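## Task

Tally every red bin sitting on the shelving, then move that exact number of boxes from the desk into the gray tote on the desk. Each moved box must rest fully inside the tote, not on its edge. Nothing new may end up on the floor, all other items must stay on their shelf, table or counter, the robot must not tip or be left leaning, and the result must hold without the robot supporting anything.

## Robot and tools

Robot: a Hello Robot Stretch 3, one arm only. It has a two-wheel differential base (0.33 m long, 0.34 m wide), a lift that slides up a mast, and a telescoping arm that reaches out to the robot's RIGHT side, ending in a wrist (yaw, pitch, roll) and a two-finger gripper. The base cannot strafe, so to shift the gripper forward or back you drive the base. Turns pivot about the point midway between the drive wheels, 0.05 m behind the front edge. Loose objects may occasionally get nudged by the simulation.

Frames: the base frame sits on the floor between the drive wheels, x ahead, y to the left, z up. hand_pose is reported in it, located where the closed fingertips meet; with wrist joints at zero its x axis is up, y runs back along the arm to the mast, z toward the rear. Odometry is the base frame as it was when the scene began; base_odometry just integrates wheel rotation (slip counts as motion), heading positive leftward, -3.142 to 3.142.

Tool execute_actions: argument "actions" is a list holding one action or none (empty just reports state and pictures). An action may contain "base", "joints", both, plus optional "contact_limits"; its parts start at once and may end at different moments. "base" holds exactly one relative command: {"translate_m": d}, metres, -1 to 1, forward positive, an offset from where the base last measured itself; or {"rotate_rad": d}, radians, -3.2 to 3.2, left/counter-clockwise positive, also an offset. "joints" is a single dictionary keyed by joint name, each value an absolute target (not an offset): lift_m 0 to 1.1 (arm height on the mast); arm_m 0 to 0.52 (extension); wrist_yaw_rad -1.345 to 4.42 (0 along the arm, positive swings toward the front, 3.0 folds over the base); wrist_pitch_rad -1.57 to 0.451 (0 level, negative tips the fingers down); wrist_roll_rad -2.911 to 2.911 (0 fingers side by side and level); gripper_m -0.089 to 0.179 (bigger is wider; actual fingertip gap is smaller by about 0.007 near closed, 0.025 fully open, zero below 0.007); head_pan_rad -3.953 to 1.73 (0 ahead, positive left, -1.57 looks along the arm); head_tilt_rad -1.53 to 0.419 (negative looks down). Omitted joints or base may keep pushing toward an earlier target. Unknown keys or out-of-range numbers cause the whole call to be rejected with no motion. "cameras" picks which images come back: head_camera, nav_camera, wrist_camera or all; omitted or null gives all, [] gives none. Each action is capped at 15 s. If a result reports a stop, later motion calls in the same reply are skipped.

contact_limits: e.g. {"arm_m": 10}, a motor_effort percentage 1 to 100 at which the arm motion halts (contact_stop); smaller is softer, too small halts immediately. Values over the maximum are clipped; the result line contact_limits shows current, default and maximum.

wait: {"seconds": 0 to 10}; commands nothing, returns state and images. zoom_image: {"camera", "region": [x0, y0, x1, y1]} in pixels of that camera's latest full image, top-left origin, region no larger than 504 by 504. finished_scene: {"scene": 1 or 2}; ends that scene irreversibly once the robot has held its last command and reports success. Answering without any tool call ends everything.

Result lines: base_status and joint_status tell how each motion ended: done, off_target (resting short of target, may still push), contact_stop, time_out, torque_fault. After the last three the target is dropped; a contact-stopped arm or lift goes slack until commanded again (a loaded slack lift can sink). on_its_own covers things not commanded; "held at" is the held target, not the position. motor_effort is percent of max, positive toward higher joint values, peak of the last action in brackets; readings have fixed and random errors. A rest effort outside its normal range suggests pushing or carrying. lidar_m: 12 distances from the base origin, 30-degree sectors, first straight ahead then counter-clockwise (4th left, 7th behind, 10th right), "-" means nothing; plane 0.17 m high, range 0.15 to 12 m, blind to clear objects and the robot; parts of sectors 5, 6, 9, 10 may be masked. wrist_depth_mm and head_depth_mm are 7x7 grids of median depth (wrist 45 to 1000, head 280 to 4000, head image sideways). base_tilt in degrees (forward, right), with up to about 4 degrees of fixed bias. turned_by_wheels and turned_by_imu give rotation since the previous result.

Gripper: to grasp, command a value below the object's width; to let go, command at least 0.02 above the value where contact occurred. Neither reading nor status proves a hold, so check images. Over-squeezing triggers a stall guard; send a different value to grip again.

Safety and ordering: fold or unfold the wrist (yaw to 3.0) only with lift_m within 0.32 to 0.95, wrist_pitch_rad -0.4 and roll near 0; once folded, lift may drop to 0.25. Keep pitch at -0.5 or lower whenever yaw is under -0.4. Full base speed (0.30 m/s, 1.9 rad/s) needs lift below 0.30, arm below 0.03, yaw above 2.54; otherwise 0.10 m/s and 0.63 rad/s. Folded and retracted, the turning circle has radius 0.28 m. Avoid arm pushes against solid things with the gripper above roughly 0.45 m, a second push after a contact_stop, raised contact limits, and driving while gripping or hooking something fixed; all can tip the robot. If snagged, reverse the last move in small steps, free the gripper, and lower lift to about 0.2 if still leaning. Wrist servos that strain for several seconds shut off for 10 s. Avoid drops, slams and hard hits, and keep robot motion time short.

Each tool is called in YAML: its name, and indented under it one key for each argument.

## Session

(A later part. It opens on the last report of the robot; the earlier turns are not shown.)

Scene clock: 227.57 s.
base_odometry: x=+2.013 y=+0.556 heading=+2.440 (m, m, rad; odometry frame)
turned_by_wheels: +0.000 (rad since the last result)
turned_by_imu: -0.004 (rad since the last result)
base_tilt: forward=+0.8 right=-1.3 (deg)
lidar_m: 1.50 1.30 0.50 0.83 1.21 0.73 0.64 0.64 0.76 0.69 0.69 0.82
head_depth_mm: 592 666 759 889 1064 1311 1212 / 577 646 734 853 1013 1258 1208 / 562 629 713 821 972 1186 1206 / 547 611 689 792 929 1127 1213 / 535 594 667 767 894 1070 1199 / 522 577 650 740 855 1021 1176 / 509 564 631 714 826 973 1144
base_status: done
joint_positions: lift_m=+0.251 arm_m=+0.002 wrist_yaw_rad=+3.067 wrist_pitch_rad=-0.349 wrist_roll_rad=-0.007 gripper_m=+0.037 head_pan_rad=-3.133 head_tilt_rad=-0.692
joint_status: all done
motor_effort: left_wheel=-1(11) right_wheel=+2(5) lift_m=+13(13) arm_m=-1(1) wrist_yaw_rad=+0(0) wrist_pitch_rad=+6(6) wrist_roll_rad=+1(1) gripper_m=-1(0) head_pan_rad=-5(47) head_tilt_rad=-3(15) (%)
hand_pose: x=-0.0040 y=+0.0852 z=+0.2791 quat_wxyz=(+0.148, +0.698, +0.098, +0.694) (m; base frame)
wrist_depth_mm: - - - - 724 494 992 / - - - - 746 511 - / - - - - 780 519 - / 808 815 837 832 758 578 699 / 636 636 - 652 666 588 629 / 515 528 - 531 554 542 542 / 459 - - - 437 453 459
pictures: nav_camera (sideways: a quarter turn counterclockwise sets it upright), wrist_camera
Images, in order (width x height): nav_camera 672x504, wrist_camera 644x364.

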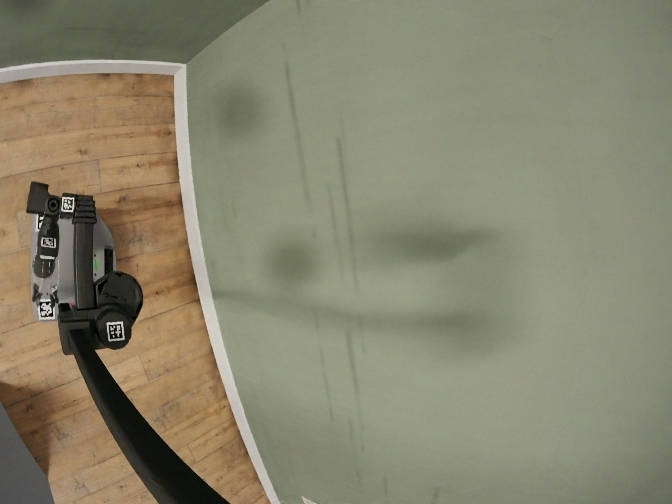

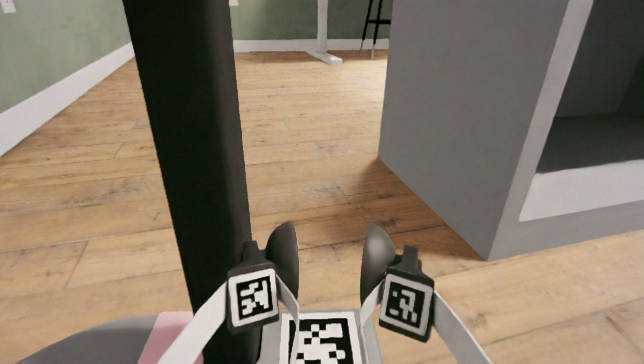

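execute_actions:
  actions:
    - {"base": {"rotate_rad": -1.41}}
  cameras: ["nav_camera"]

execute_actions:
  actions:
    - {"base": {"translate_m": -1.0}}
  cameras: ["nav_camera"]

Scene clock: 237.97 s.
base_odometry: x=+2.013 y=+0.556 heading=+1.030 (m, m, rad; odometry frame)
turned_by_wheels: -1.410 (rad since the last result)
turned_by_imu: -1.384 (rad since the last result)
base_tilt: forward=+0.7 right=-1.3 (deg)
lidar_m: 0.69 0.71 0.93 2.22 0.50 0.51 2.70 0.97 0.68 0.64 0.66 0.73
head_depth_mm: 2691 3054 2757 1909 1006 1037 1074 / 2708 3001 2812 2120 1693 1373 1217 / 2703 3026 2849 2146 1702 1414 1212 / 2672 2996 2871 2137 1696 1413 1213 / 2667 2962 2870 2117 1707 1418 1215 / 2654 2986 2887 2145 1702 1417 1225 / 2594 2792 2531 2157 1715 1419 1216
base_status: done
joint_positions: lift_m=+0.251 arm_m=+0.002 wrist_yaw_rad=+3.067 wrist_pitch_rad=-0.349 wrist_roll_rad=-0.007 gripper_m=+0.037 head_pan_rad=-3.133 head_tilt_rad=-0.692
joint_status: not commanded
motor_effort: left_wheel=+1(10) right_wheel=-1(7) lift_m=+13(13) arm_m=-1(1) wrist_yaw_rad=+0(1) wrist_pitch_rad=+6(6) wrist_roll_rad=+1(1) gripper_m=-1(0) head_pan_rad=-4(5) head_tilt_rad=-3(3) (%)
hand_pose: x=-0.0040 y=+0.0852 z=+0.2791 quat_wxyz=(+0.148, +0.698, +0.098, +0.694) (m; base frame)
wrist_depth_mm: - - - - - - 780 / - - - - - - 771 / 792 921 - - - - 781 / 454 707 848 835 846 859 767 / 480 615 - 658 671 665 672 / 505 526 - 532 561 541 542 / 455 - - - 441 454 458
pictures: nav_camera (sideways: a quarter turn counterclockwise sets it upright)
Images, in order (width x height): nav_camera 672x504.

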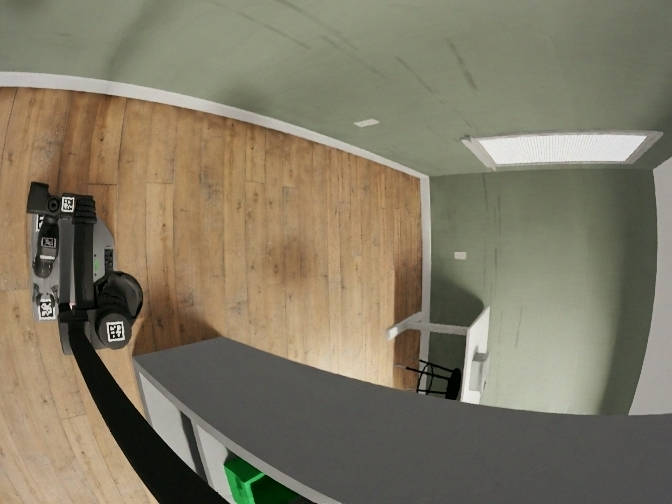

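Scene clock: 242.90 s.
base_odometry: x=+1.498 y=-0.301 heading=+1.030 (m, m, rad; odometry frame)
turned_by_wheels: +0.000 (rad since the last result)
turned_by_imu: -0.005 (rad since the last result)
base_tilt: forward=+0.7 right=-1.4 (deg)
lidar_m: 1.69 0.49 0.40 0.72 2.52 1.74 2.07 1.05 0.74 0.70 0.71 0.94
head_depth_mm: 1850 1854 1909 2035 1699 1409 1207 / 1844 1976 2335 2053 1692 1414 1209 / 1818 2029 2288 2127 1707 1413 1212 / 1804 2004 2284 2127 1701 1404 1209 / 1784 1992 2268 2141 1706 1410 1215 / 1769 1963 2213 2146 1699 1420 1219 / 1753 1948 2188 2140 1722 1418 1213
base_status: done
joint_positions: lift_m=+0.251 arm_m=+0.002 wrist_yaw_rad=+3.067 wrist_pitch_rad=-0.349 wrist_roll_rad=-0.007 gripper_m=+0.037 head_pan_rad=-3.133 head_tilt_rad=-0.692
joint_status: not commanded
motor_effort: left_wheel=+2(6) right_wheel=-1(8) lift_m=+13(13) arm_m=-1(0) wrist_yaw_rad=+0(1) wrist_pitch_rad=+6(6) wrist_roll_rad=+1(1) gripper_m=+0(0) head_pan_rad=-4(4) head_tilt_rad=-4(2) (%)
hand_pose: x=-0.0040 y=+0.0852 z=+0.2791 quat_wxyz=(+0.148, +0.698, +0.098, +0.694) (m; base frame)
wrist_depth_mm: - - - - 614 368 366 / - - - - 615 393 395 / - - - - 627 418 425 / 814 822 835 846 635 451 467 / 638 637 - 658 592 495 521 / 518 531 - 531 531 529 540 / 455 - - - 440 456 455
pictures: nav_camera (sideways: a quarter turn counterclockwise sets it upright)
Images, in order (width x height): nav_camera 672x504.

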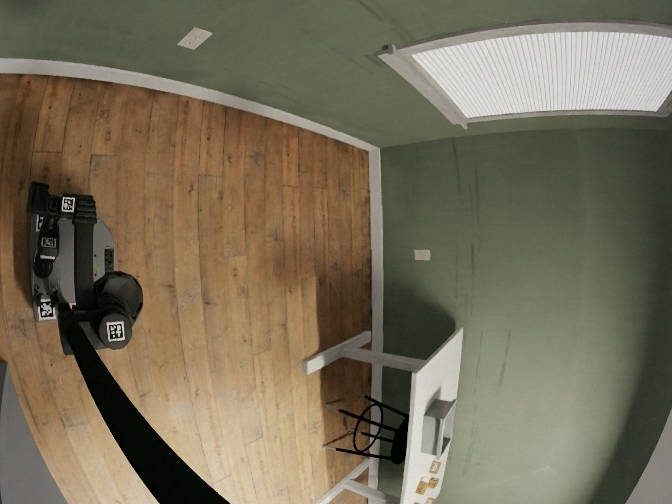

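execute_actions:
  actions:
    - {"base": {"rotate_rad": -0.955}, "joints": {"head_pan_rad": -2.8}}
  cameras: []

execute_actions:
  actions:
    - {"base": {"translate_m": -1.0}}
  cameras: ["head_camera", "nav_camera"]

Scene clock: 255.07 s.
base_odometry: x=+1.498 y=-0.301 heading=+0.075 (m, m, rad; odometry frame)
turned_by_wheels: -0.955 (rad since the last result)
turned_by_imu: -0.938 (rad since the last result)
base_tilt: forward=+0.7 right=-1.2 (deg)
lidar_m: 0.73 1.03 1.69 0.45 0.42 1.02 2.51 1.73 2.07 0.95 0.72 0.70
head_depth_mm: 3165 3607 2830 2130 1701 1407 1210 / 2841 3212 2825 2122 1695 1416 1207 / 2614 2178 2717 2132 1706 1410 1209 / 2380 2006 2615 2131 1714 1418 1213 / 2202 1659 2602 2150 1709 1414 1218 / 2050 1656 2486 2074 1715 1421 1218 / 1911 1911 1898 2085 1714 1420 1213
base_status: done
joint_positions: lift_m=+0.251 arm_m=+0.002 wrist_yaw_rad=+3.067 wrist_pitch_rad=-0.349 wrist_roll_rad=-0.007 gripper_m=+0.037 head_pan_rad=-2.807 head_tilt_rad=-0.692
joint_status: all done
motor_effort: left_wheel=+2(11) right_wheel=-1(8) lift_m=+13(13) arm_m=+0(2) wrist_yaw_rad=+0(1) wrist_pitch_rad=+6(6) wrist_roll_rad=+1(1) gripper_m=+0(0) head_pan_rad=+3(28) head_tilt_rad=-3(3) (%)
hand_pose: x=-0.0040 y=+0.0852 z=+0.2791 quat_wxyz=(+0.148, +0.698, +0.098, +0.694) (m; base frame)
wrist_depth_mm: 461 403 476 636 - - - / 520 438 514 686 - - - / 585 484 537 753 - - - / 677 534 596 758 860 857 847 / 640 588 - 662 670 674 674 / 521 525 - 532 565 538 542 / 457 - - - 441 457 457
pictures: none
No camera images: the call's "cameras" was empty. Leave "cameras" out to get every camera's image.

Scene clock: 260.00 s.
base_odometry: x=+0.500 y=-0.376 heading=+0.075 (m, m, rad; odometry frame)
turned_by_wheels: +0.000 (rad since the last result)
turned_by_imu: -0.005 (rad since the last result)
base_tilt: forward=+0.7 right=-1.3 (deg)
lidar_m: 1.62 0.78 0.75 0.79 1.11 2.76 1.53 0.97 0.97 1.62 1.58 1.54
head_depth_mm: 2310 2718 2802 2122 1705 1414 1206 / 2103 2374 2460 2110 1696 1409 1211 / 1921 2071 1357 2053 1706 1411 1211 / 1779 1859 1237 2041 1704 1424 1208 / 1634 1751 1182 1989 1695 1416 1214 / 1517 1631 1261 1055 1698 1422 1210 / 1415 1541 1257 973 1677 1425 1210
base_status: done
joint_positions: lift_m=+0.251 arm_m=+0.002 wrist_yaw_rad=+3.067 wrist_pitch_rad=-0.349 wrist_roll_rad=-0.007 gripper_m=+0.037 head_pan_rad=-2.807 head_tilt_rad=-0.692
joint_status: not commanded
motor_effort: left_wheel=+2(6) right_wheel=-2(8) lift_m=+13(13) arm_m=-1(1) wrist_yaw_rad=+0(1) wrist_pitch_rad=+6(6) wrist_roll_rad=+0(1) gripper_m=+0(0) head_pan_rad=+3(3) head_tilt_rad=-2(2) (%)
hand_pose: x=-0.0040 y=+0.0852 z=+0.2791 quat_wxyz=(+0.148, +0.698, +0.098, +0.694) (m; base frame)
wrist_depth_mm: - - 930 832 733 654 586 / - - 990 890 783 689 620 / - - - 956 821 724 656 / 816 817 844 845 833 764 682 / 637 636 - 654 665 662 675 / 525 528 - 532 560 542 537 / 455 - - - 438 456 460
pictures: head_camera (sideways: a quarter turn clockwise sets it upright), nav_camera (sideways: a quarter turn counterclockwise sets it upright)
Images, in order (width x height): head_camera 896x504, nav_camera 672x504.

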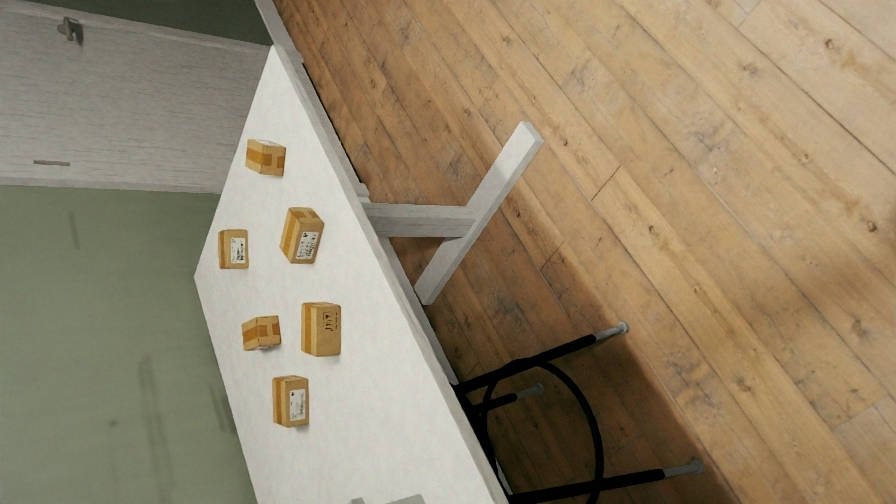

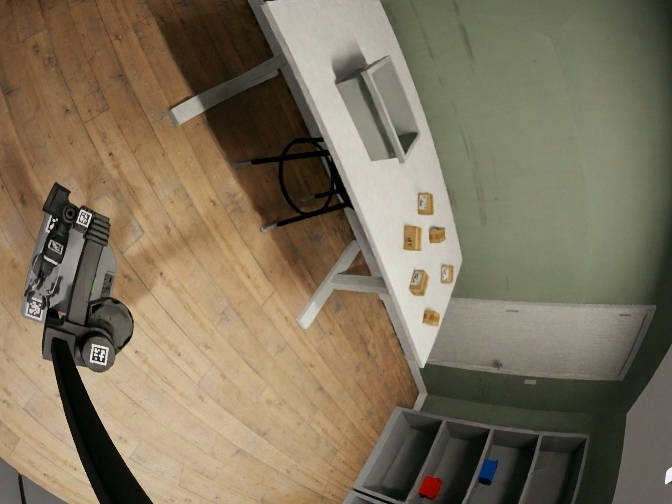

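execute_actions:
  actions:
    - {"base": {"translate_m": -0.76}, "joints": {"head_pan_rad": -2.1, "head_tilt_rad": -0.8}}
  cameras: ["nav_camera"]

execute_actions:
  actions:
    - {"base": {"rotate_rad": -0.557}, "joints": {"lift_m": 0.6, "wrist_pitch_rad": -0.4, "head_pan_rad": -1.75, "head_tilt_rad": -0.8}}
  cameras: ["head_camera", "nav_camera"]

Scene clock: 313.23 s.
base_odometry: x=-0.258 y=-0.433 heading=+0.075 (m, m, rad; odometry frame)
turned_by_wheels: +0.000 (rad since the last result)
turned_by_imu: -0.005 (rad since the last result)
base_tilt: forward=+0.7 right=-1.3 (deg)
lidar_m: 1.59 1.19 1.16 1.21 1.70 2.11 1.54 0.81 0.52 0.69 1.02 2.19
head_depth_mm: 988 1125 1039 825 669 1266 1166 / 990 1125 1040 825 669 1278 1160 / 984 1119 1039 826 685 1283 1162 / 980 1120 1041 829 685 1258 1170 / 977 1109 1044 826 687 1067 1166 / 976 1105 1045 828 689 1047 1164 / 978 1103 1046 832 688 1068 1167
base_status: done
joint_positions: lift_m=+0.251 arm_m=+0.002 wrist_yaw_rad=+3.067 wrist_pitch_rad=-0.349 wrist_roll_rad=-0.007 gripper_m=+0.037 head_pan_rad=-2.107 head_tilt_rad=-0.790
joint_status: all done
motor_effort: left_wheel=+2(7) right_wheel=-1(8) lift_m=+13(13) arm_m=+0(1) wrist_yaw_rad=+0(0) wrist_pitch_rad=+6(6) wrist_roll_rad=+1(0) gripper_m=+0(0) head_pan_rad=+3(41) head_tilt_rad=-3(11) (%)
hand_pose: x=-0.0040 y=+0.0852 z=+0.2791 quat_wxyz=(+0.148, +0.698, +0.098, +0.694) (m; base frame)
wrist_depth_mm: - - - - - 990 889 / - - - - - - 940 / - - - - - - 977 / 822 823 842 861 842 847 874 / 631 638 - 653 666 658 668 / 523 531 - 534 560 539 546 / 454 - - - 439 457 455
pictures: nav_camera (sideways: a quarter turn counterclockwise sets it upright)
Images, in order (width x height): nav_camera 672x504.

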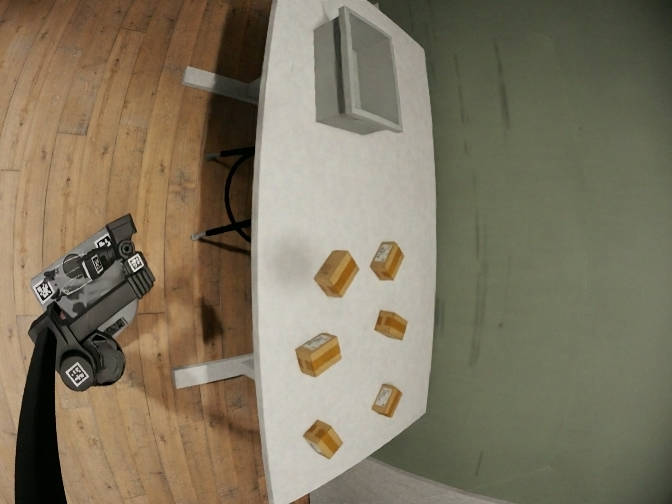

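Scene clock: 317.23 s.
base_odometry: x=-0.258 y=-0.433 heading=-0.482 (m, m, rad; odometry frame)
turned_by_wheels: -0.557 (rad since the last result)
turned_by_imu: -0.548 (rad since the last result)
base_tilt: forward=+0.7 right=-1.3 (deg)
lidar_m: 2.18 1.64 1.20 1.16 1.20 1.65 2.11 1.58 0.81 0.52 0.69 1.02
head_depth_mm: 1075 1234 1040 821 700 1333 1165 / 1054 1201 959 827 683 1313 1208 / 1031 1171 1041 827 671 1301 1208 / 1006 1140 1039 829 685 1284 1190 / 986 1109 1046 827 687 1257 1195 / 964 1082 1043 829 687 627 1165 / 940 1060 1048 829 689 614 1172
base_status: done
joint_positions: lift_m=+0.599 arm_m=+0.002 wrist_yaw_rad=+3.067 wrist_pitch_rad=-0.413 wrist_roll_rad=-0.007 gripper_m=+0.037 head_pan_rad=-1.757 head_tilt_rad=-0.791
joint_status: all done
motor_effort: left_wheel=+1(10) right_wheel=-1(8) lift_m=+39(41) arm_m=-1(1) wrist_yaw_rad=+0(0) wrist_pitch_rad=+5(5) wrist_roll_rad=+0(1) gripper_m=-1(0) head_pan_rad=+3(29) head_tilt_rad=-3(1) (%)
hand_pose: x=-0.0046 y=+0.0776 z=+0.6131 quat_wxyz=(+0.171, +0.694, +0.120, +0.689) (m; base frame)
wrist_depth_mm: - - - - - - - / - - - - - - - / - - - - - - - / - - - - - - - / - - - - - - - / 930 916 - 946 995 982 947 / 788 799 - 807 805 818 814
pictures: head_camera (sideways: a quarter turn clockwise sets it upright), nav_camera (sideways: a quarter turn counterclockwise sets it upright)
Images, in order (width x height): head_camera 896x504, nav_camera 672x504.

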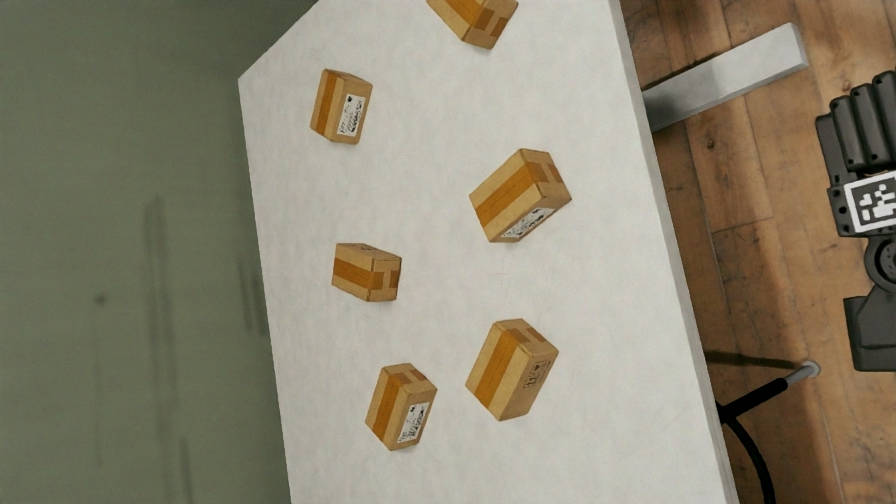

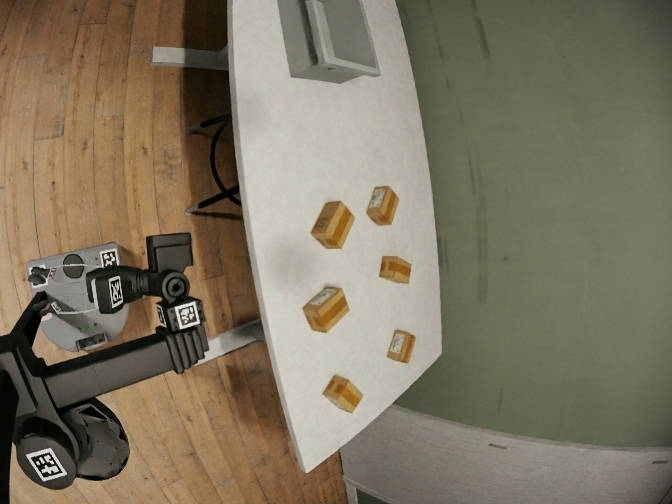

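zoom_image:
  camera: "head_camera"
  region: [340, 290, 592, 470]

zoom_image:
  camera: "head_camera"
  region: [300, 130, 600, 320]

zoom_image:
  camera: "head_camera"
  region: [290, 0, 542, 160]

Region (340, 290, 592, 470) of head_camera's 896x504 image, scaled by 2.000, with more detail than that image has; it fills the top 360 rows of this view, and the rest is white.

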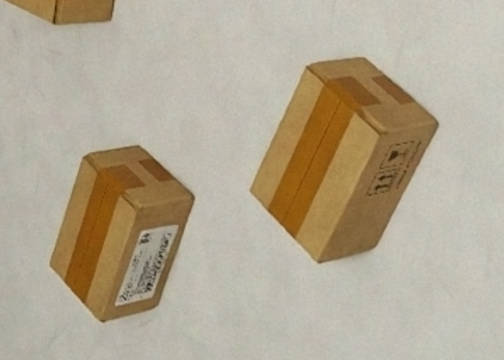

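Region (300, 130, 600, 320) of head_camera's 896x504 image, scaled by 1.680, with more detail than that image has; it fills the top 319 rows of this view, and the rest is white.

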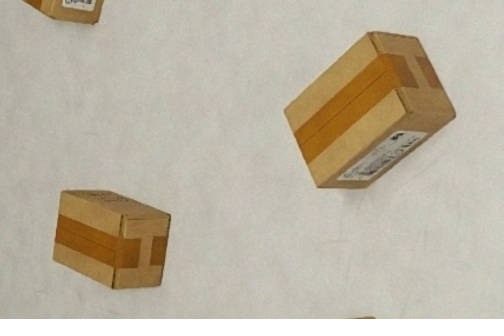

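Region (290, 0, 542, 160) of head_camera's 896x504 image, scaled by 2.000, with more detail than that image has; it fills the top 320 rows of this view, and the rest is white.

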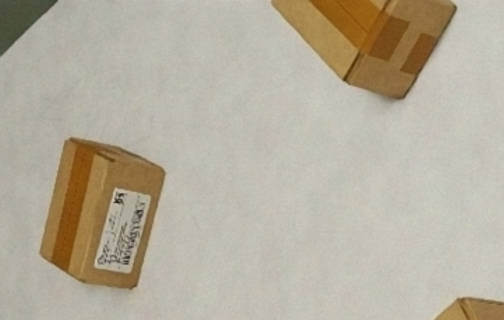

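execute_actions:
  actions:
    - {"joints": {"lift_m": 0.94, "wrist_yaw_rad": 1.5, "head_pan_rad": -0.85, "head_tilt_rad": -0.6}}
  cameras: ["head_camera", "nav_camera"]

Scene clock: 441.17 s.
base_odometry: x=-0.258 y=-0.433 heading=-0.482 (m, m, rad; odometry frame)
turned_by_wheels: +0.000 (rad since the last result)
turned_by_imu: -0.002 (rad since the last result)
base_tilt: forward=+0.7 right=-1.3 (deg)
lidar_m: 2.19 1.64 1.20 1.16 1.20 1.65 2.11 1.58 0.81 0.52 0.69 1.02
head_depth_mm: 1002 1082 1185 1058 815 662 569 / 1070 1164 1276 1063 814 690 - / 1144 1254 1358 906 791 665 - / 1231 1361 1437 941 759 683 1231 / 1333 1470 1619 966 797 727 1299 / 1451 1623 1867 949 824 1472 1225 / 1590 1811 2083 1075 884 1517 1272
base_status: not commanded
joint_positions: lift_m=+0.939 arm_m=+0.002 wrist_yaw_rad=+1.503 wrist_pitch_rad=-0.414 wrist_roll_rad=-0.007 gripper_m=+0.037 head_pan_rad=-0.857 head_tilt_rad=-0.606
joint_status: all done
motor_effort: left_wheel=+2(2) right_wheel=-1(1) lift_m=+39(42) arm_m=+0(0) wrist_yaw_rad=-3(3) wrist_pitch_rad=+5(5) wrist_roll_rad=+1(1) gripper_m=+0(0) head_pan_rad=+3(46) head_tilt_rad=+2(17) (%)
hand_pose: x=+0.2030 y=-0.1622 z=+0.9530 quat_wxyz=(+0.607, +0.577, -0.404, +0.368) (m; base frame)
wrist_depth_mm: - - - - - - - / - - - - - - - / - - - - 894 654 929 / - - - - 708 539 547 / - - - - 579 507 399 / - - - - 472 456 430 / - - - - - 390 394
pictures: head_camera (sideways: a quarter turn clockwise sets it upright), nav_camera (sideways: a quarter turn counterclockwise sets it upright)
Images, in order (width x height): head_camera 896x504, nav_camera 672x504.

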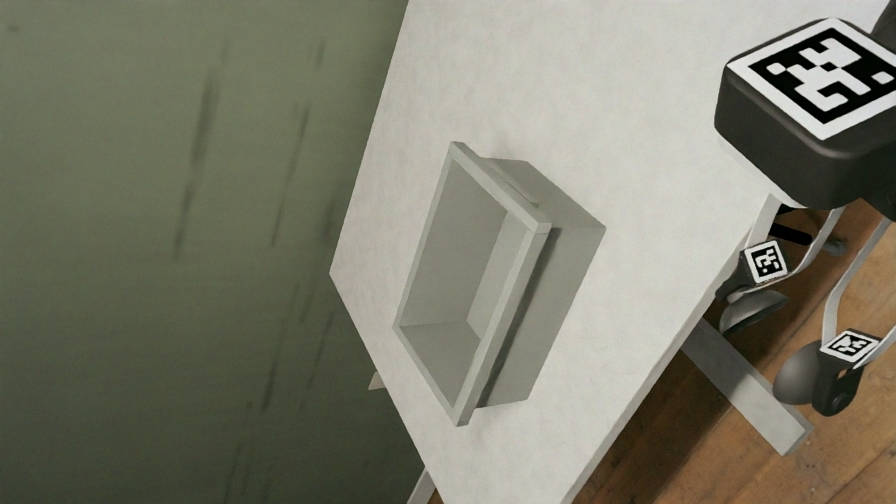

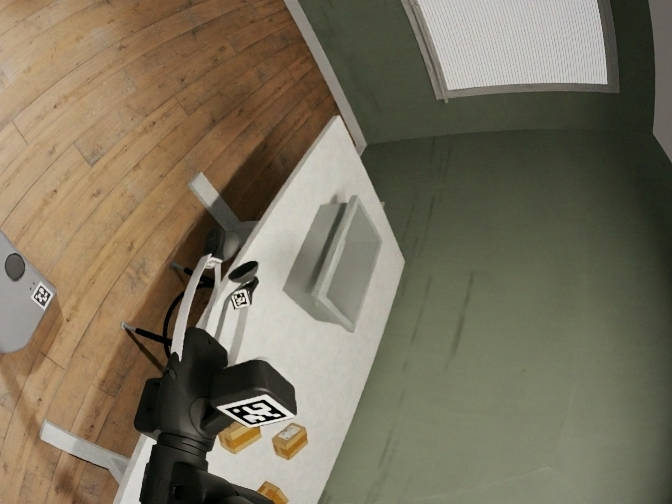

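zoom_image:
  camera: "head_camera"
  region: [360, 120, 660, 440]

Region (360, 120, 660, 440) of head_camera's 896x504 image, scaled by 1.575, with more detail than that image has; it fills the left 472 columns of this view, and the rest is white.

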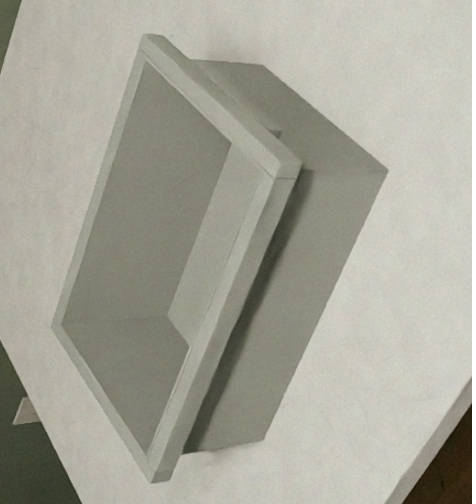

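execute_actions:
  actions:
    - {"base": {"rotate_rad": -0.94}, "joints": {"lift_m": 0.98, "wrist_yaw_rad": 0.0, "wrist_pitch_rad": -1.57, "gripper_m": 0.15, "head_pan_rad": -1.2, "head_tilt_rad": -0.8}}

Scene clock: 563.60 s.
base_odometry: x=-0.258 y=-0.433 heading=-1.422 (m, m, rad; odometry frame)
turned_by_wheels: -0.940 (rad since the last result)
turned_by_imu: -0.928 (rad since the last result)
base_tilt: forward=+0.7 right=-1.3 (deg)
lidar_m: 0.69 1.84 2.19 1.48 1.17 1.16 1.25 1.86 2.11 1.46 0.81 0.52
head_depth_mm: 1466 1712 2081 1778 1602 - - / 1348 1565 1836 827 1520 1336 - / 1259 1437 1569 799 740 1313 1186 / 1192 1355 1041 802 703 1337 1192 / 1118 1242 972 829 672 1283 1169 / 1053 1174 1049 830 672 626 1173 / 993 1101 1052 830 687 588 1169
base_status: done
joint_positions: lift_m=+0.979 arm_m=+0.002 wrist_yaw_rad=+0.003 wrist_pitch_rad=-1.556 wrist_roll_rad=-0.007 gripper_m=+0.150 head_pan_rad=-1.193 head_tilt_rad=-0.790
joint_status: all done
joint sent to its limit — the command would take wrist_pitch_rad past its lower limit, so that joint was sent only as far as its limit.
motor_effort: left_wheel=+2(6) right_wheel=-2(6) lift_m=+39(39) arm_m=-1(0) wrist_yaw_rad=-3(5) wrist_pitch_rad=-2(5) wrist_roll_rad=+0(0) gripper_m=-1(83) head_pan_rad=-5(29) head_tilt_rad=-4(18) (%)
hand_pose: x=-0.0217 y=-0.1263 z=+0.8615 quat_wxyz=(+0.506, +0.499, -0.501, -0.494) (m; base frame)
wrist_depth_mm: 302 - 991 970 958 964 980 / - - 995 995 985 987 982 / - - - - - - - / - - - - - - - / - - - - - - - / - - - - - - - / - - - - - - -
pictures: head_camera (sideways: a quarter turn clockwise sets it upright), nav_camera (sideways: a quarter turn counterclockwise sets it upright), wrist_camera
Images, in order (width x height): head_camera 896x504, nav_camera 672x504, wrist_camera 644x364.

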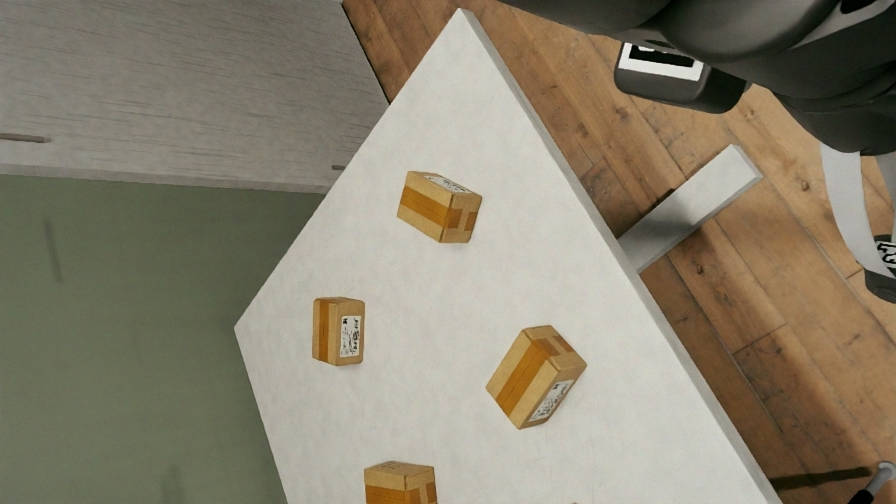

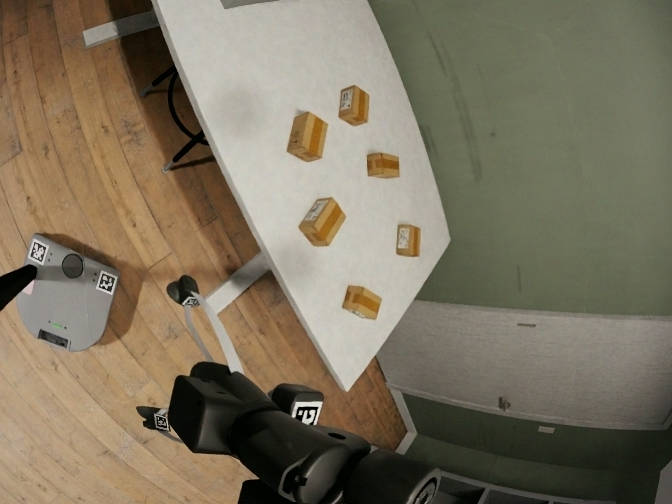

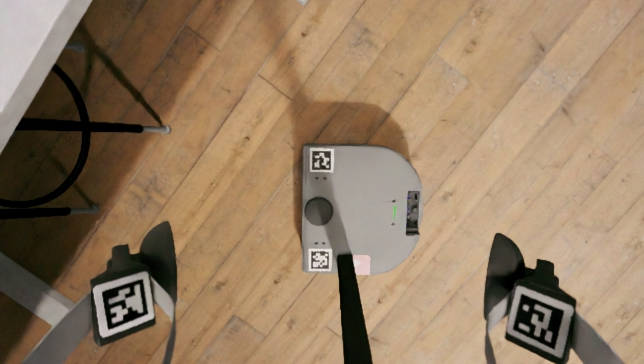

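zoom_image:
  camera: "head_camera"
  region: [370, 150, 510, 260]

Region (370, 150, 510, 260) of head_camera's 896x504 image, scaled by 3.600, with more detail than that image has; it fills the top 396 rows of this view, and the rest is white.

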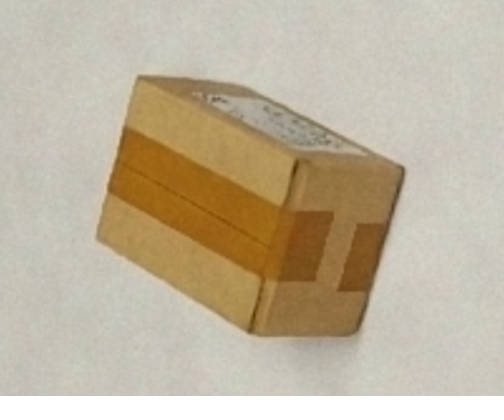

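execute_actions:
  actions:
    - {"base": {"translate_m": 0.182}, "joints": {"lift_m": 0.935, "arm_m": 0.493, "wrist_roll_rad": 1.63, "head_pan_rad": -1.35, "head_tilt_rad": -0.8}}

Scene clock: 619.33 s.
base_odometry: x=-0.230 y=-0.613 heading=-1.422 (m, m, rad; odometry frame)
turned_by_wheels: +0.000 (rad since the last result)
turned_by_imu: -0.002 (rad since the last result)
base_tilt: forward=+0.7 right=-1.2 (deg)
lidar_m: 0.51 0.84 2.08 1.68 1.32 1.30 1.40 2.09 2.24 0.76 1.01 0.36
head_depth_mm: 1504 - 2225 827 1460 1334 1163 / 1377 1528 2042 801 702 1307 1164 / 1266 1450 1547 829 686 625 1161 / 1172 1325 1045 826 641 586 1146 / 1076 1198 1044 828 655 587 531 / 994 1100 1049 828 690 575 513 / 920 1015 1046 785 690 565 513
base_status: done
joint_positions: lift_m=+0.936 arm_m=+0.493 wrist_yaw_rad=+0.001 wrist_pitch_rad=-1.557 wrist_roll_rad=+1.626 gripper_m=+0.150 head_pan_rad=-1.343 head_tilt_rad=-0.790
joint_status: all done
motor_effort: left_wheel=+2(7) right_wheel=-1(3) lift_m=+12(34) arm_m=+4(3) wrist_yaw_rad=-1(3) wrist_pitch_rad=-2(2) wrist_roll_rad=+3(5) gripper_m=+0(1) head_pan_rad=-4(21) head_tilt_rad=-4(4) (%)
hand_pose: x=-0.0215 y=-0.6167 z=+0.8178 quat_wxyz=(-0.019, -0.019, -0.711, -0.702) (m; base frame)
wrist_depth_mm: 958 943 247 246 913 932 920 / 958 255 252 250 249 927 - / - 258 257 255 253 251 - / - 266 263 259 258 256 254 / 274 269 266 214 261 261 260 / 278 - 273 219 267 268 264 / 282 281 279 275 275 272 243
pictures: head_camera (sideways: a quarter turn clockwise sets it upright), nav_camera (sideways: a quarter turn counterclockwise sets it upright), wrist_camera
Images, in order (width x height): head_camera 896x504, nav_camera 672x504, wrist_camera 644x364.

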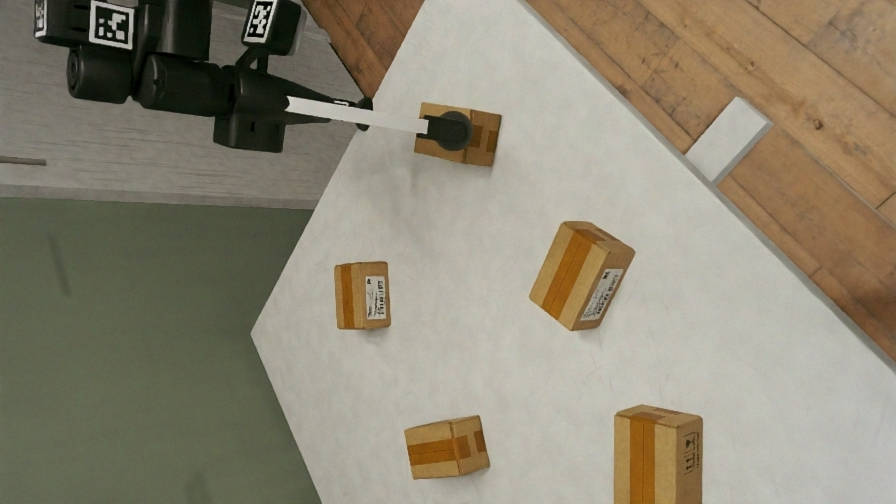

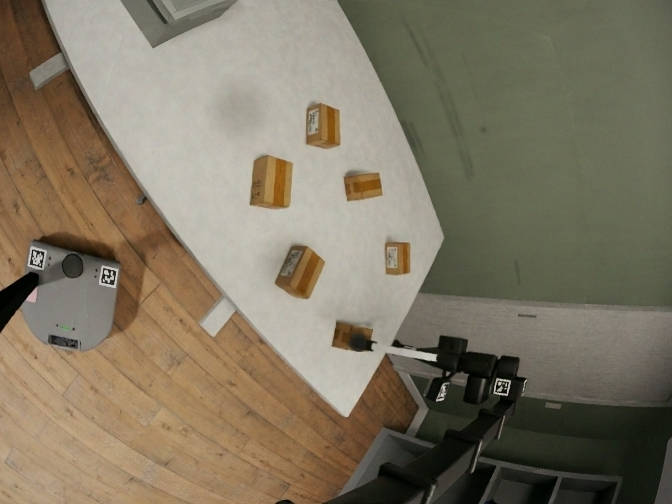

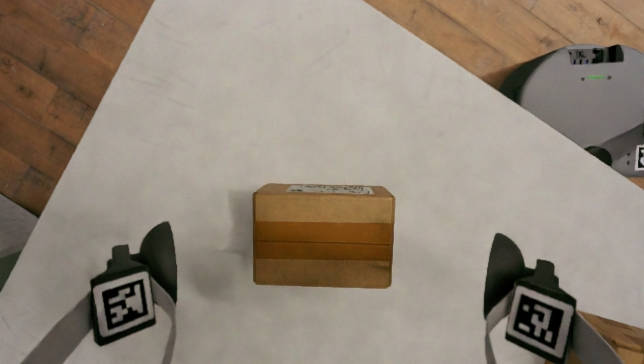

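zoom_image:
  camera: "wrist_camera"
  region: [80, 160, 584, 364]

Region (80, 160, 584, 364) of wrist_camera's 644x364 image, scaled by 1.000; it fills the top 204 rows of this view, and the rest is white.

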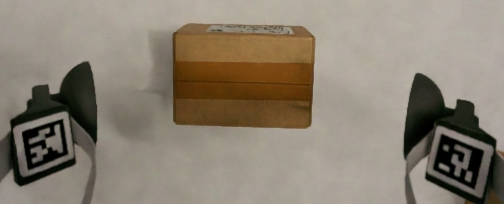

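execute_actions:
  actions:
    - {"base": {"translate_m": 0.007}, "joints": {"lift_m": 0.862, "arm_m": 0.498}}
  cameras: ["head_camera", "wrist_camera"]

Scene clock: 654.67 s.
base_odometry: x=-0.229 y=-0.620 heading=-1.422 (m, m, rad; odometry frame)
turned_by_wheels: +0.000 (rad since the last result)
turned_by_imu: -0.001 (rad since the last result)
base_tilt: forward=+0.7 right=-1.2 (deg)
lidar_m: 0.50 0.84 2.08 1.68 1.32 1.31 1.41 2.10 2.24 0.76 1.00 0.36
head_depth_mm: 1572 - 2188 824 1456 1329 1168 / 1394 1552 2017 777 684 1306 1165 / 1259 1440 1518 827 683 625 1168 / 1164 1315 1047 828 639 587 1144 / 1063 1192 1045 830 658 585 531 / 983 1097 1046 806 688 575 512 / 917 1012 1044 785 687 564 512
base_status: done
joint_positions: lift_m=+0.863 arm_m=+0.498 wrist_yaw_rad=+0.001 wrist_pitch_rad=-1.557 wrist_roll_rad=+1.626 gripper_m=+0.150 head_pan_rad=-1.343 head_tilt_rad=-0.790
joint_status: all done
motor_effort: left_wheel=+2(6) right_wheel=-1(5) lift_m=+13(13) arm_m=+4(4) wrist_yaw_rad=+0(2) wrist_pitch_rad=-2(2) wrist_roll_rad=+3(3) gripper_m=+1(0) head_pan_rad=-4(4) head_tilt_rad=-3(4) (%)
hand_pose: x=-0.0215 y=-0.6217 z=+0.7448 quat_wxyz=(-0.019, -0.019, -0.711, -0.702) (m; base frame)
wrist_depth_mm: 180 178 177 176 174 173 847 / 183 181 180 179 177 176 175 / 187 185 183 183 181 179 178 / 190 189 187 185 183 183 182 / 195 193 140 139 138 186 186 / 198 - 143 141 140 191 189 / 202 202 198 144 194 194 193
pictures: head_camera (sideways: a quarter turn clockwise sets it upright), wrist_camera
Images, in order (width x height): head_camera 896x504, wrist_camera 644x364.

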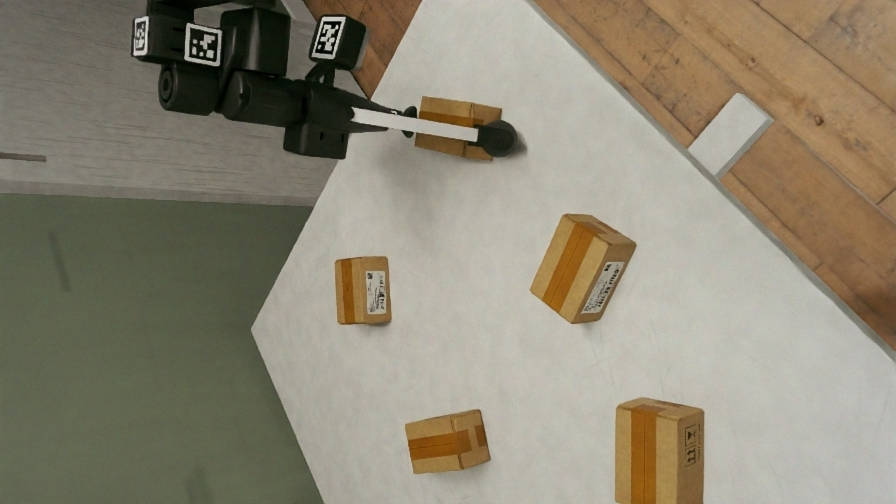

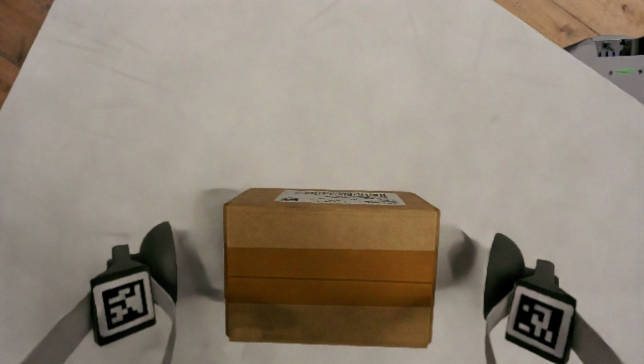

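execute_actions:
  actions:
    - {"joints": {"lift_m": 0.857, "gripper_m": 0.06}}
  cameras: ["head_camera", "wrist_camera"]

Scene clock: 670.03 s.
base_odometry: x=-0.229 y=-0.620 heading=-1.422 (m, m, rad; odometry frame)
turned_by_wheels: +0.000 (rad since the last result)
turned_by_imu: -0.001 (rad since the last result)
base_tilt: forward=+0.7 right=-1.3 (deg)
lidar_m: 0.50 0.84 2.07 1.68 1.33 1.31 1.41 2.10 2.25 0.76 1.00 0.36
head_depth_mm: 1562 - 2185 825 1460 1333 1161 / 1390 1551 1751 799 686 1305 1165 / 1257 1443 1525 827 686 623 1167 / 1162 1317 1041 828 639 586 1145 / 1069 1197 1046 829 659 587 531 / 985 1093 1047 806 687 577 512 / 913 1007 1048 786 688 564 512
base_status: not commanded
joint_positions: lift_m=+0.858 arm_m=+0.498 wrist_yaw_rad=+0.001 wrist_pitch_rad=-1.557 wrist_roll_rad=+1.626 gripper_m=+0.061 head_pan_rad=-1.343 head_tilt_rad=-0.790
joint_status: all done
motor_effort: left_wheel=+2(2) right_wheel=-1(2) lift_m=+13(14) arm_m=+3(3) wrist_yaw_rad=-1(1) wrist_pitch_rad=-2(2) wrist_roll_rad=+3(3) gripper_m=-13(89) head_pan_rad=-4(4) head_tilt_rad=-3(4) (%)
hand_pose: x=-0.0215 y=-0.6217 z=+0.7398 quat_wxyz=(-0.019, -0.019, -0.711, -0.702) (m; base frame)
wrist_depth_mm: 175 173 172 170 170 169 847 / 177 176 176 174 173 171 171 / 180 181 178 177 176 175 173 / 185 183 182 179 179 178 177 / 189 187 132 130 130 181 180 / 193 190 134 133 132 184 184 / 197 197 164 136 135 191 188
pictures: head_camera (sideways: a quarter turn clockwise sets it upright), wrist_camera
Images, in order (width x height): head_camera 896x504, wrist_camera 644x364.

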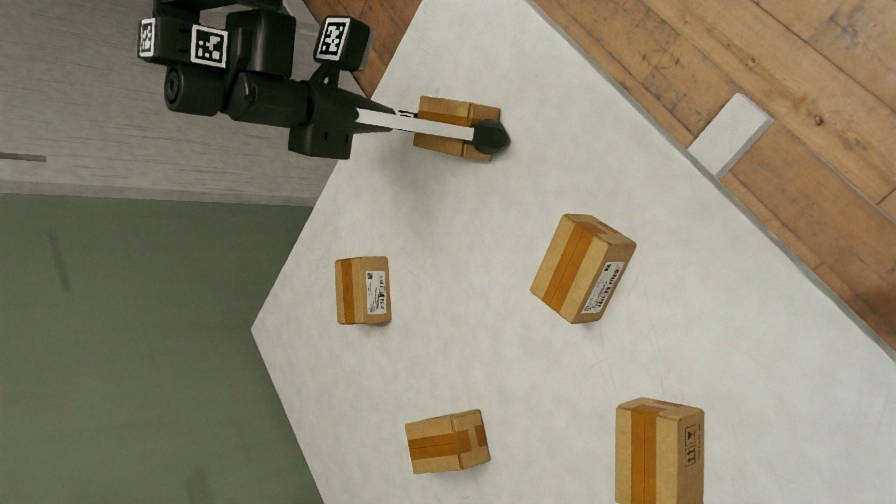

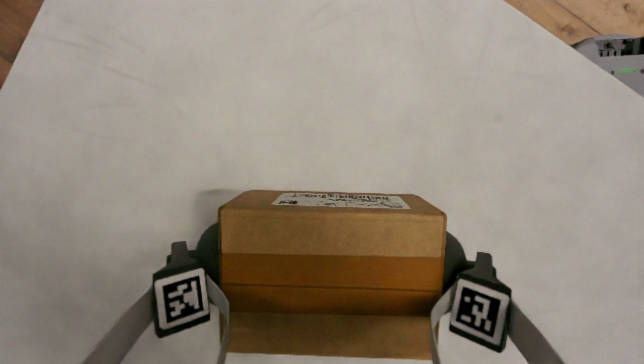

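execute_actions:
  actions:
    - {"joints": {"lift_m": 0.925, "gripper_m": 0.05}}
  cameras: ["wrist_camera"]

execute_actions:
  actions:
    - {"base": {"rotate_rad": 1.656}, "joints": {"lift_m": 1.015, "arm_m": 0.444, "wrist_roll_rad": 0.592, "head_pan_rad": -1.45, "head_tilt_rad": -0.85}}

Scene clock: 701.60 s.
base_odometry: x=-0.229 y=-0.620 heading=-1.422 (m, m, rad; odometry frame)
turned_by_wheels: +0.000 (rad since the last result)
turned_by_imu: -0.001 (rad since the last result)
base_tilt: forward=+0.7 right=-1.2 (deg)
lidar_m: 0.50 0.84 2.08 1.68 1.33 1.31 1.41 2.10 2.24 0.76 1.00 0.36
head_depth_mm: 1492 2020 2198 827 1455 1340 1163 / 1377 1512 1943 779 685 1309 1166 / 1260 1439 1530 830 686 624 1166 / 1160 1321 1046 827 640 586 1145 / 1068 1193 1049 831 659 586 531 / 983 1093 1043 805 688 574 511 / 912 1007 1050 785 690 563 513
base_status: not commanded
joint_positions: lift_m=+0.924 arm_m=+0.498 wrist_yaw_rad=+0.001 wrist_pitch_rad=-1.557 wrist_roll_rad=+1.626 gripper_m=+0.051 head_pan_rad=-1.343 head_tilt_rad=-0.790
joint_status: all done
motor_effort: left_wheel=+2(2) right_wheel=-1(1) lift_m=+40(41) arm_m=+3(3) wrist_yaw_rad=-1(0) wrist_pitch_rad=-2(2) wrist_roll_rad=+3(3) gripper_m=-16(61) head_pan_rad=-4(4) head_tilt_rad=-3(3) (%)
hand_pose: x=-0.0215 y=-0.6217 z=+0.8065 quat_wxyz=(-0.019, -0.019, -0.711, -0.702) (m; base frame)
wrist_depth_mm: 943 240 236 234 234 926 902 / 970 243 241 239 237 237 - / 982 247 246 244 243 240 239 / 257 252 250 246 245 245 242 / 258 257 131 130 129 250 247 / 264 264 133 132 131 254 253 / 270 269 265 135 134 261 240
pictures: wrist_camera
Images, in order (width x height): wrist_camera 644x364.

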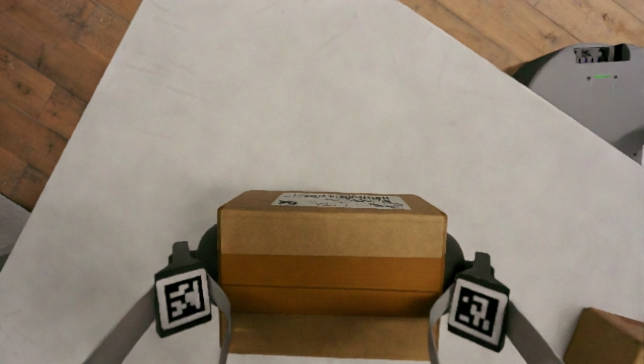

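Scene clock: 705.17 s.
base_odometry: x=-0.229 y=-0.620 heading=+0.234 (m, m, rad; odometry frame)
turned_by_wheels: +1.656 (rad since the last result)
turned_by_imu: +1.631 (rad since the last result)
base_tilt: forward=+0.6 right=-1.2 (deg)
lidar_m: 1.58 1.31 1.31 1.46 2.24 2.17 0.76 0.99 0.36 0.50 1.78 2.07
head_depth_mm: 969 1065 961 782 660 570 501 / - 1142 965 705 660 570 511 / 1139 1108 622 760 638 571 1107 / 1255 1379 817 779 661 594 1154 / 1394 1620 968 726 662 1280 1149 / 1565 1875 972 764 710 1311 1150 / 1811 2160 2216 805 1520 1302 1150
base_status: done
joint_positions: lift_m=+1.014 arm_m=+0.444 wrist_yaw_rad=+0.001 wrist_pitch_rad=-1.557 wrist_roll_rad=+0.598 gripper_m=+0.051 head_pan_rad=-1.443 head_tilt_rad=-0.839
joint_status: all done
motor_effort: left_wheel=-1(6) right_wheel=+2(9) lift_m=+40(40) arm_m=-4(5) wrist_yaw_rad=-1(2) wrist_pitch_rad=-2(2) wrist_roll_rad=-3(2) gripper_m=-15(16) head_pan_rad=-4(16) head_tilt_rad=-4(5) (%)
hand_pose: x=-0.0217 y=-0.5686 z=+0.8965 quat_wxyz=(+0.333, +0.329, -0.629, -0.621) (m; base frame)
wrist_depth_mm: 327 326 323 320 320 316 315 / 336 331 330 328 324 324 321 / 338 218 217 331 332 325 327 / 236 310 340 335 331 334 333 / 238 314 130 130 129 340 339 / 302 294 133 132 131 346 345 / 307 279 277 135 134 353 353
pictures: head_camera (sideways: a quarter turn clockwise sets it upright), nav_camera (sideways: a quarter turn counterclockwise sets it upright), wrist_camera
Images, in order (width x height): head_camera 896x504, nav_camera 672x504, wrist_camera 644x364.

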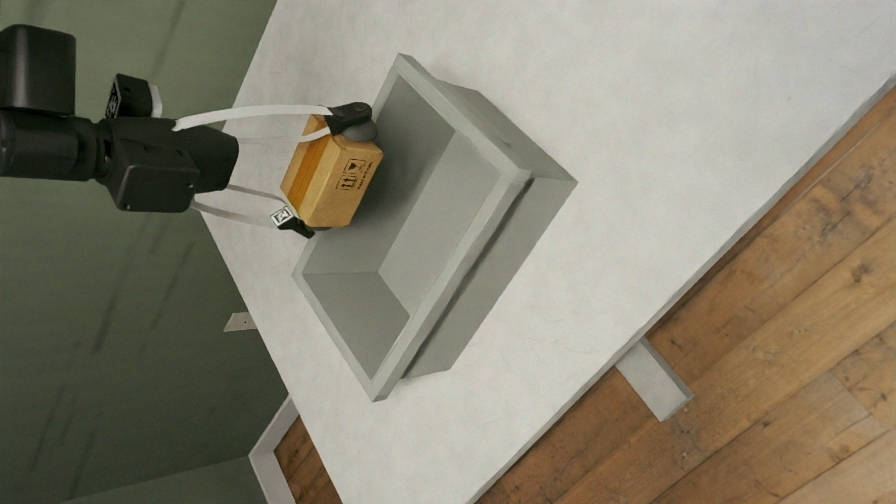

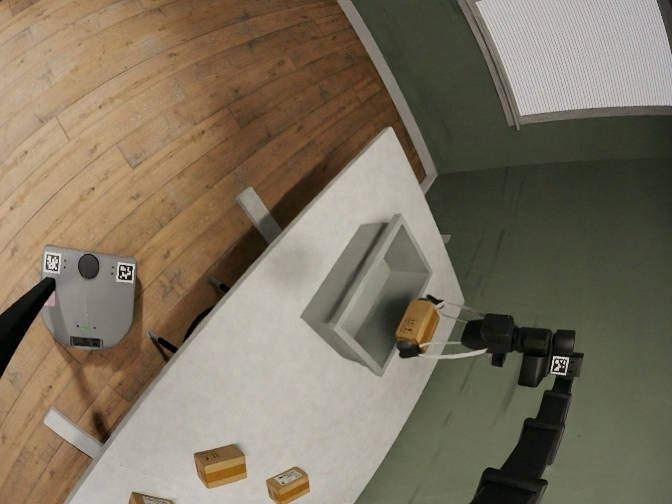

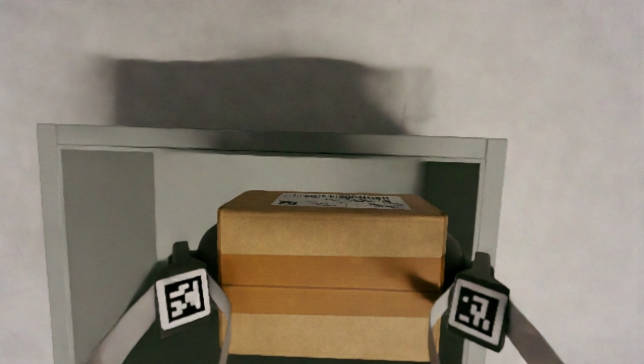

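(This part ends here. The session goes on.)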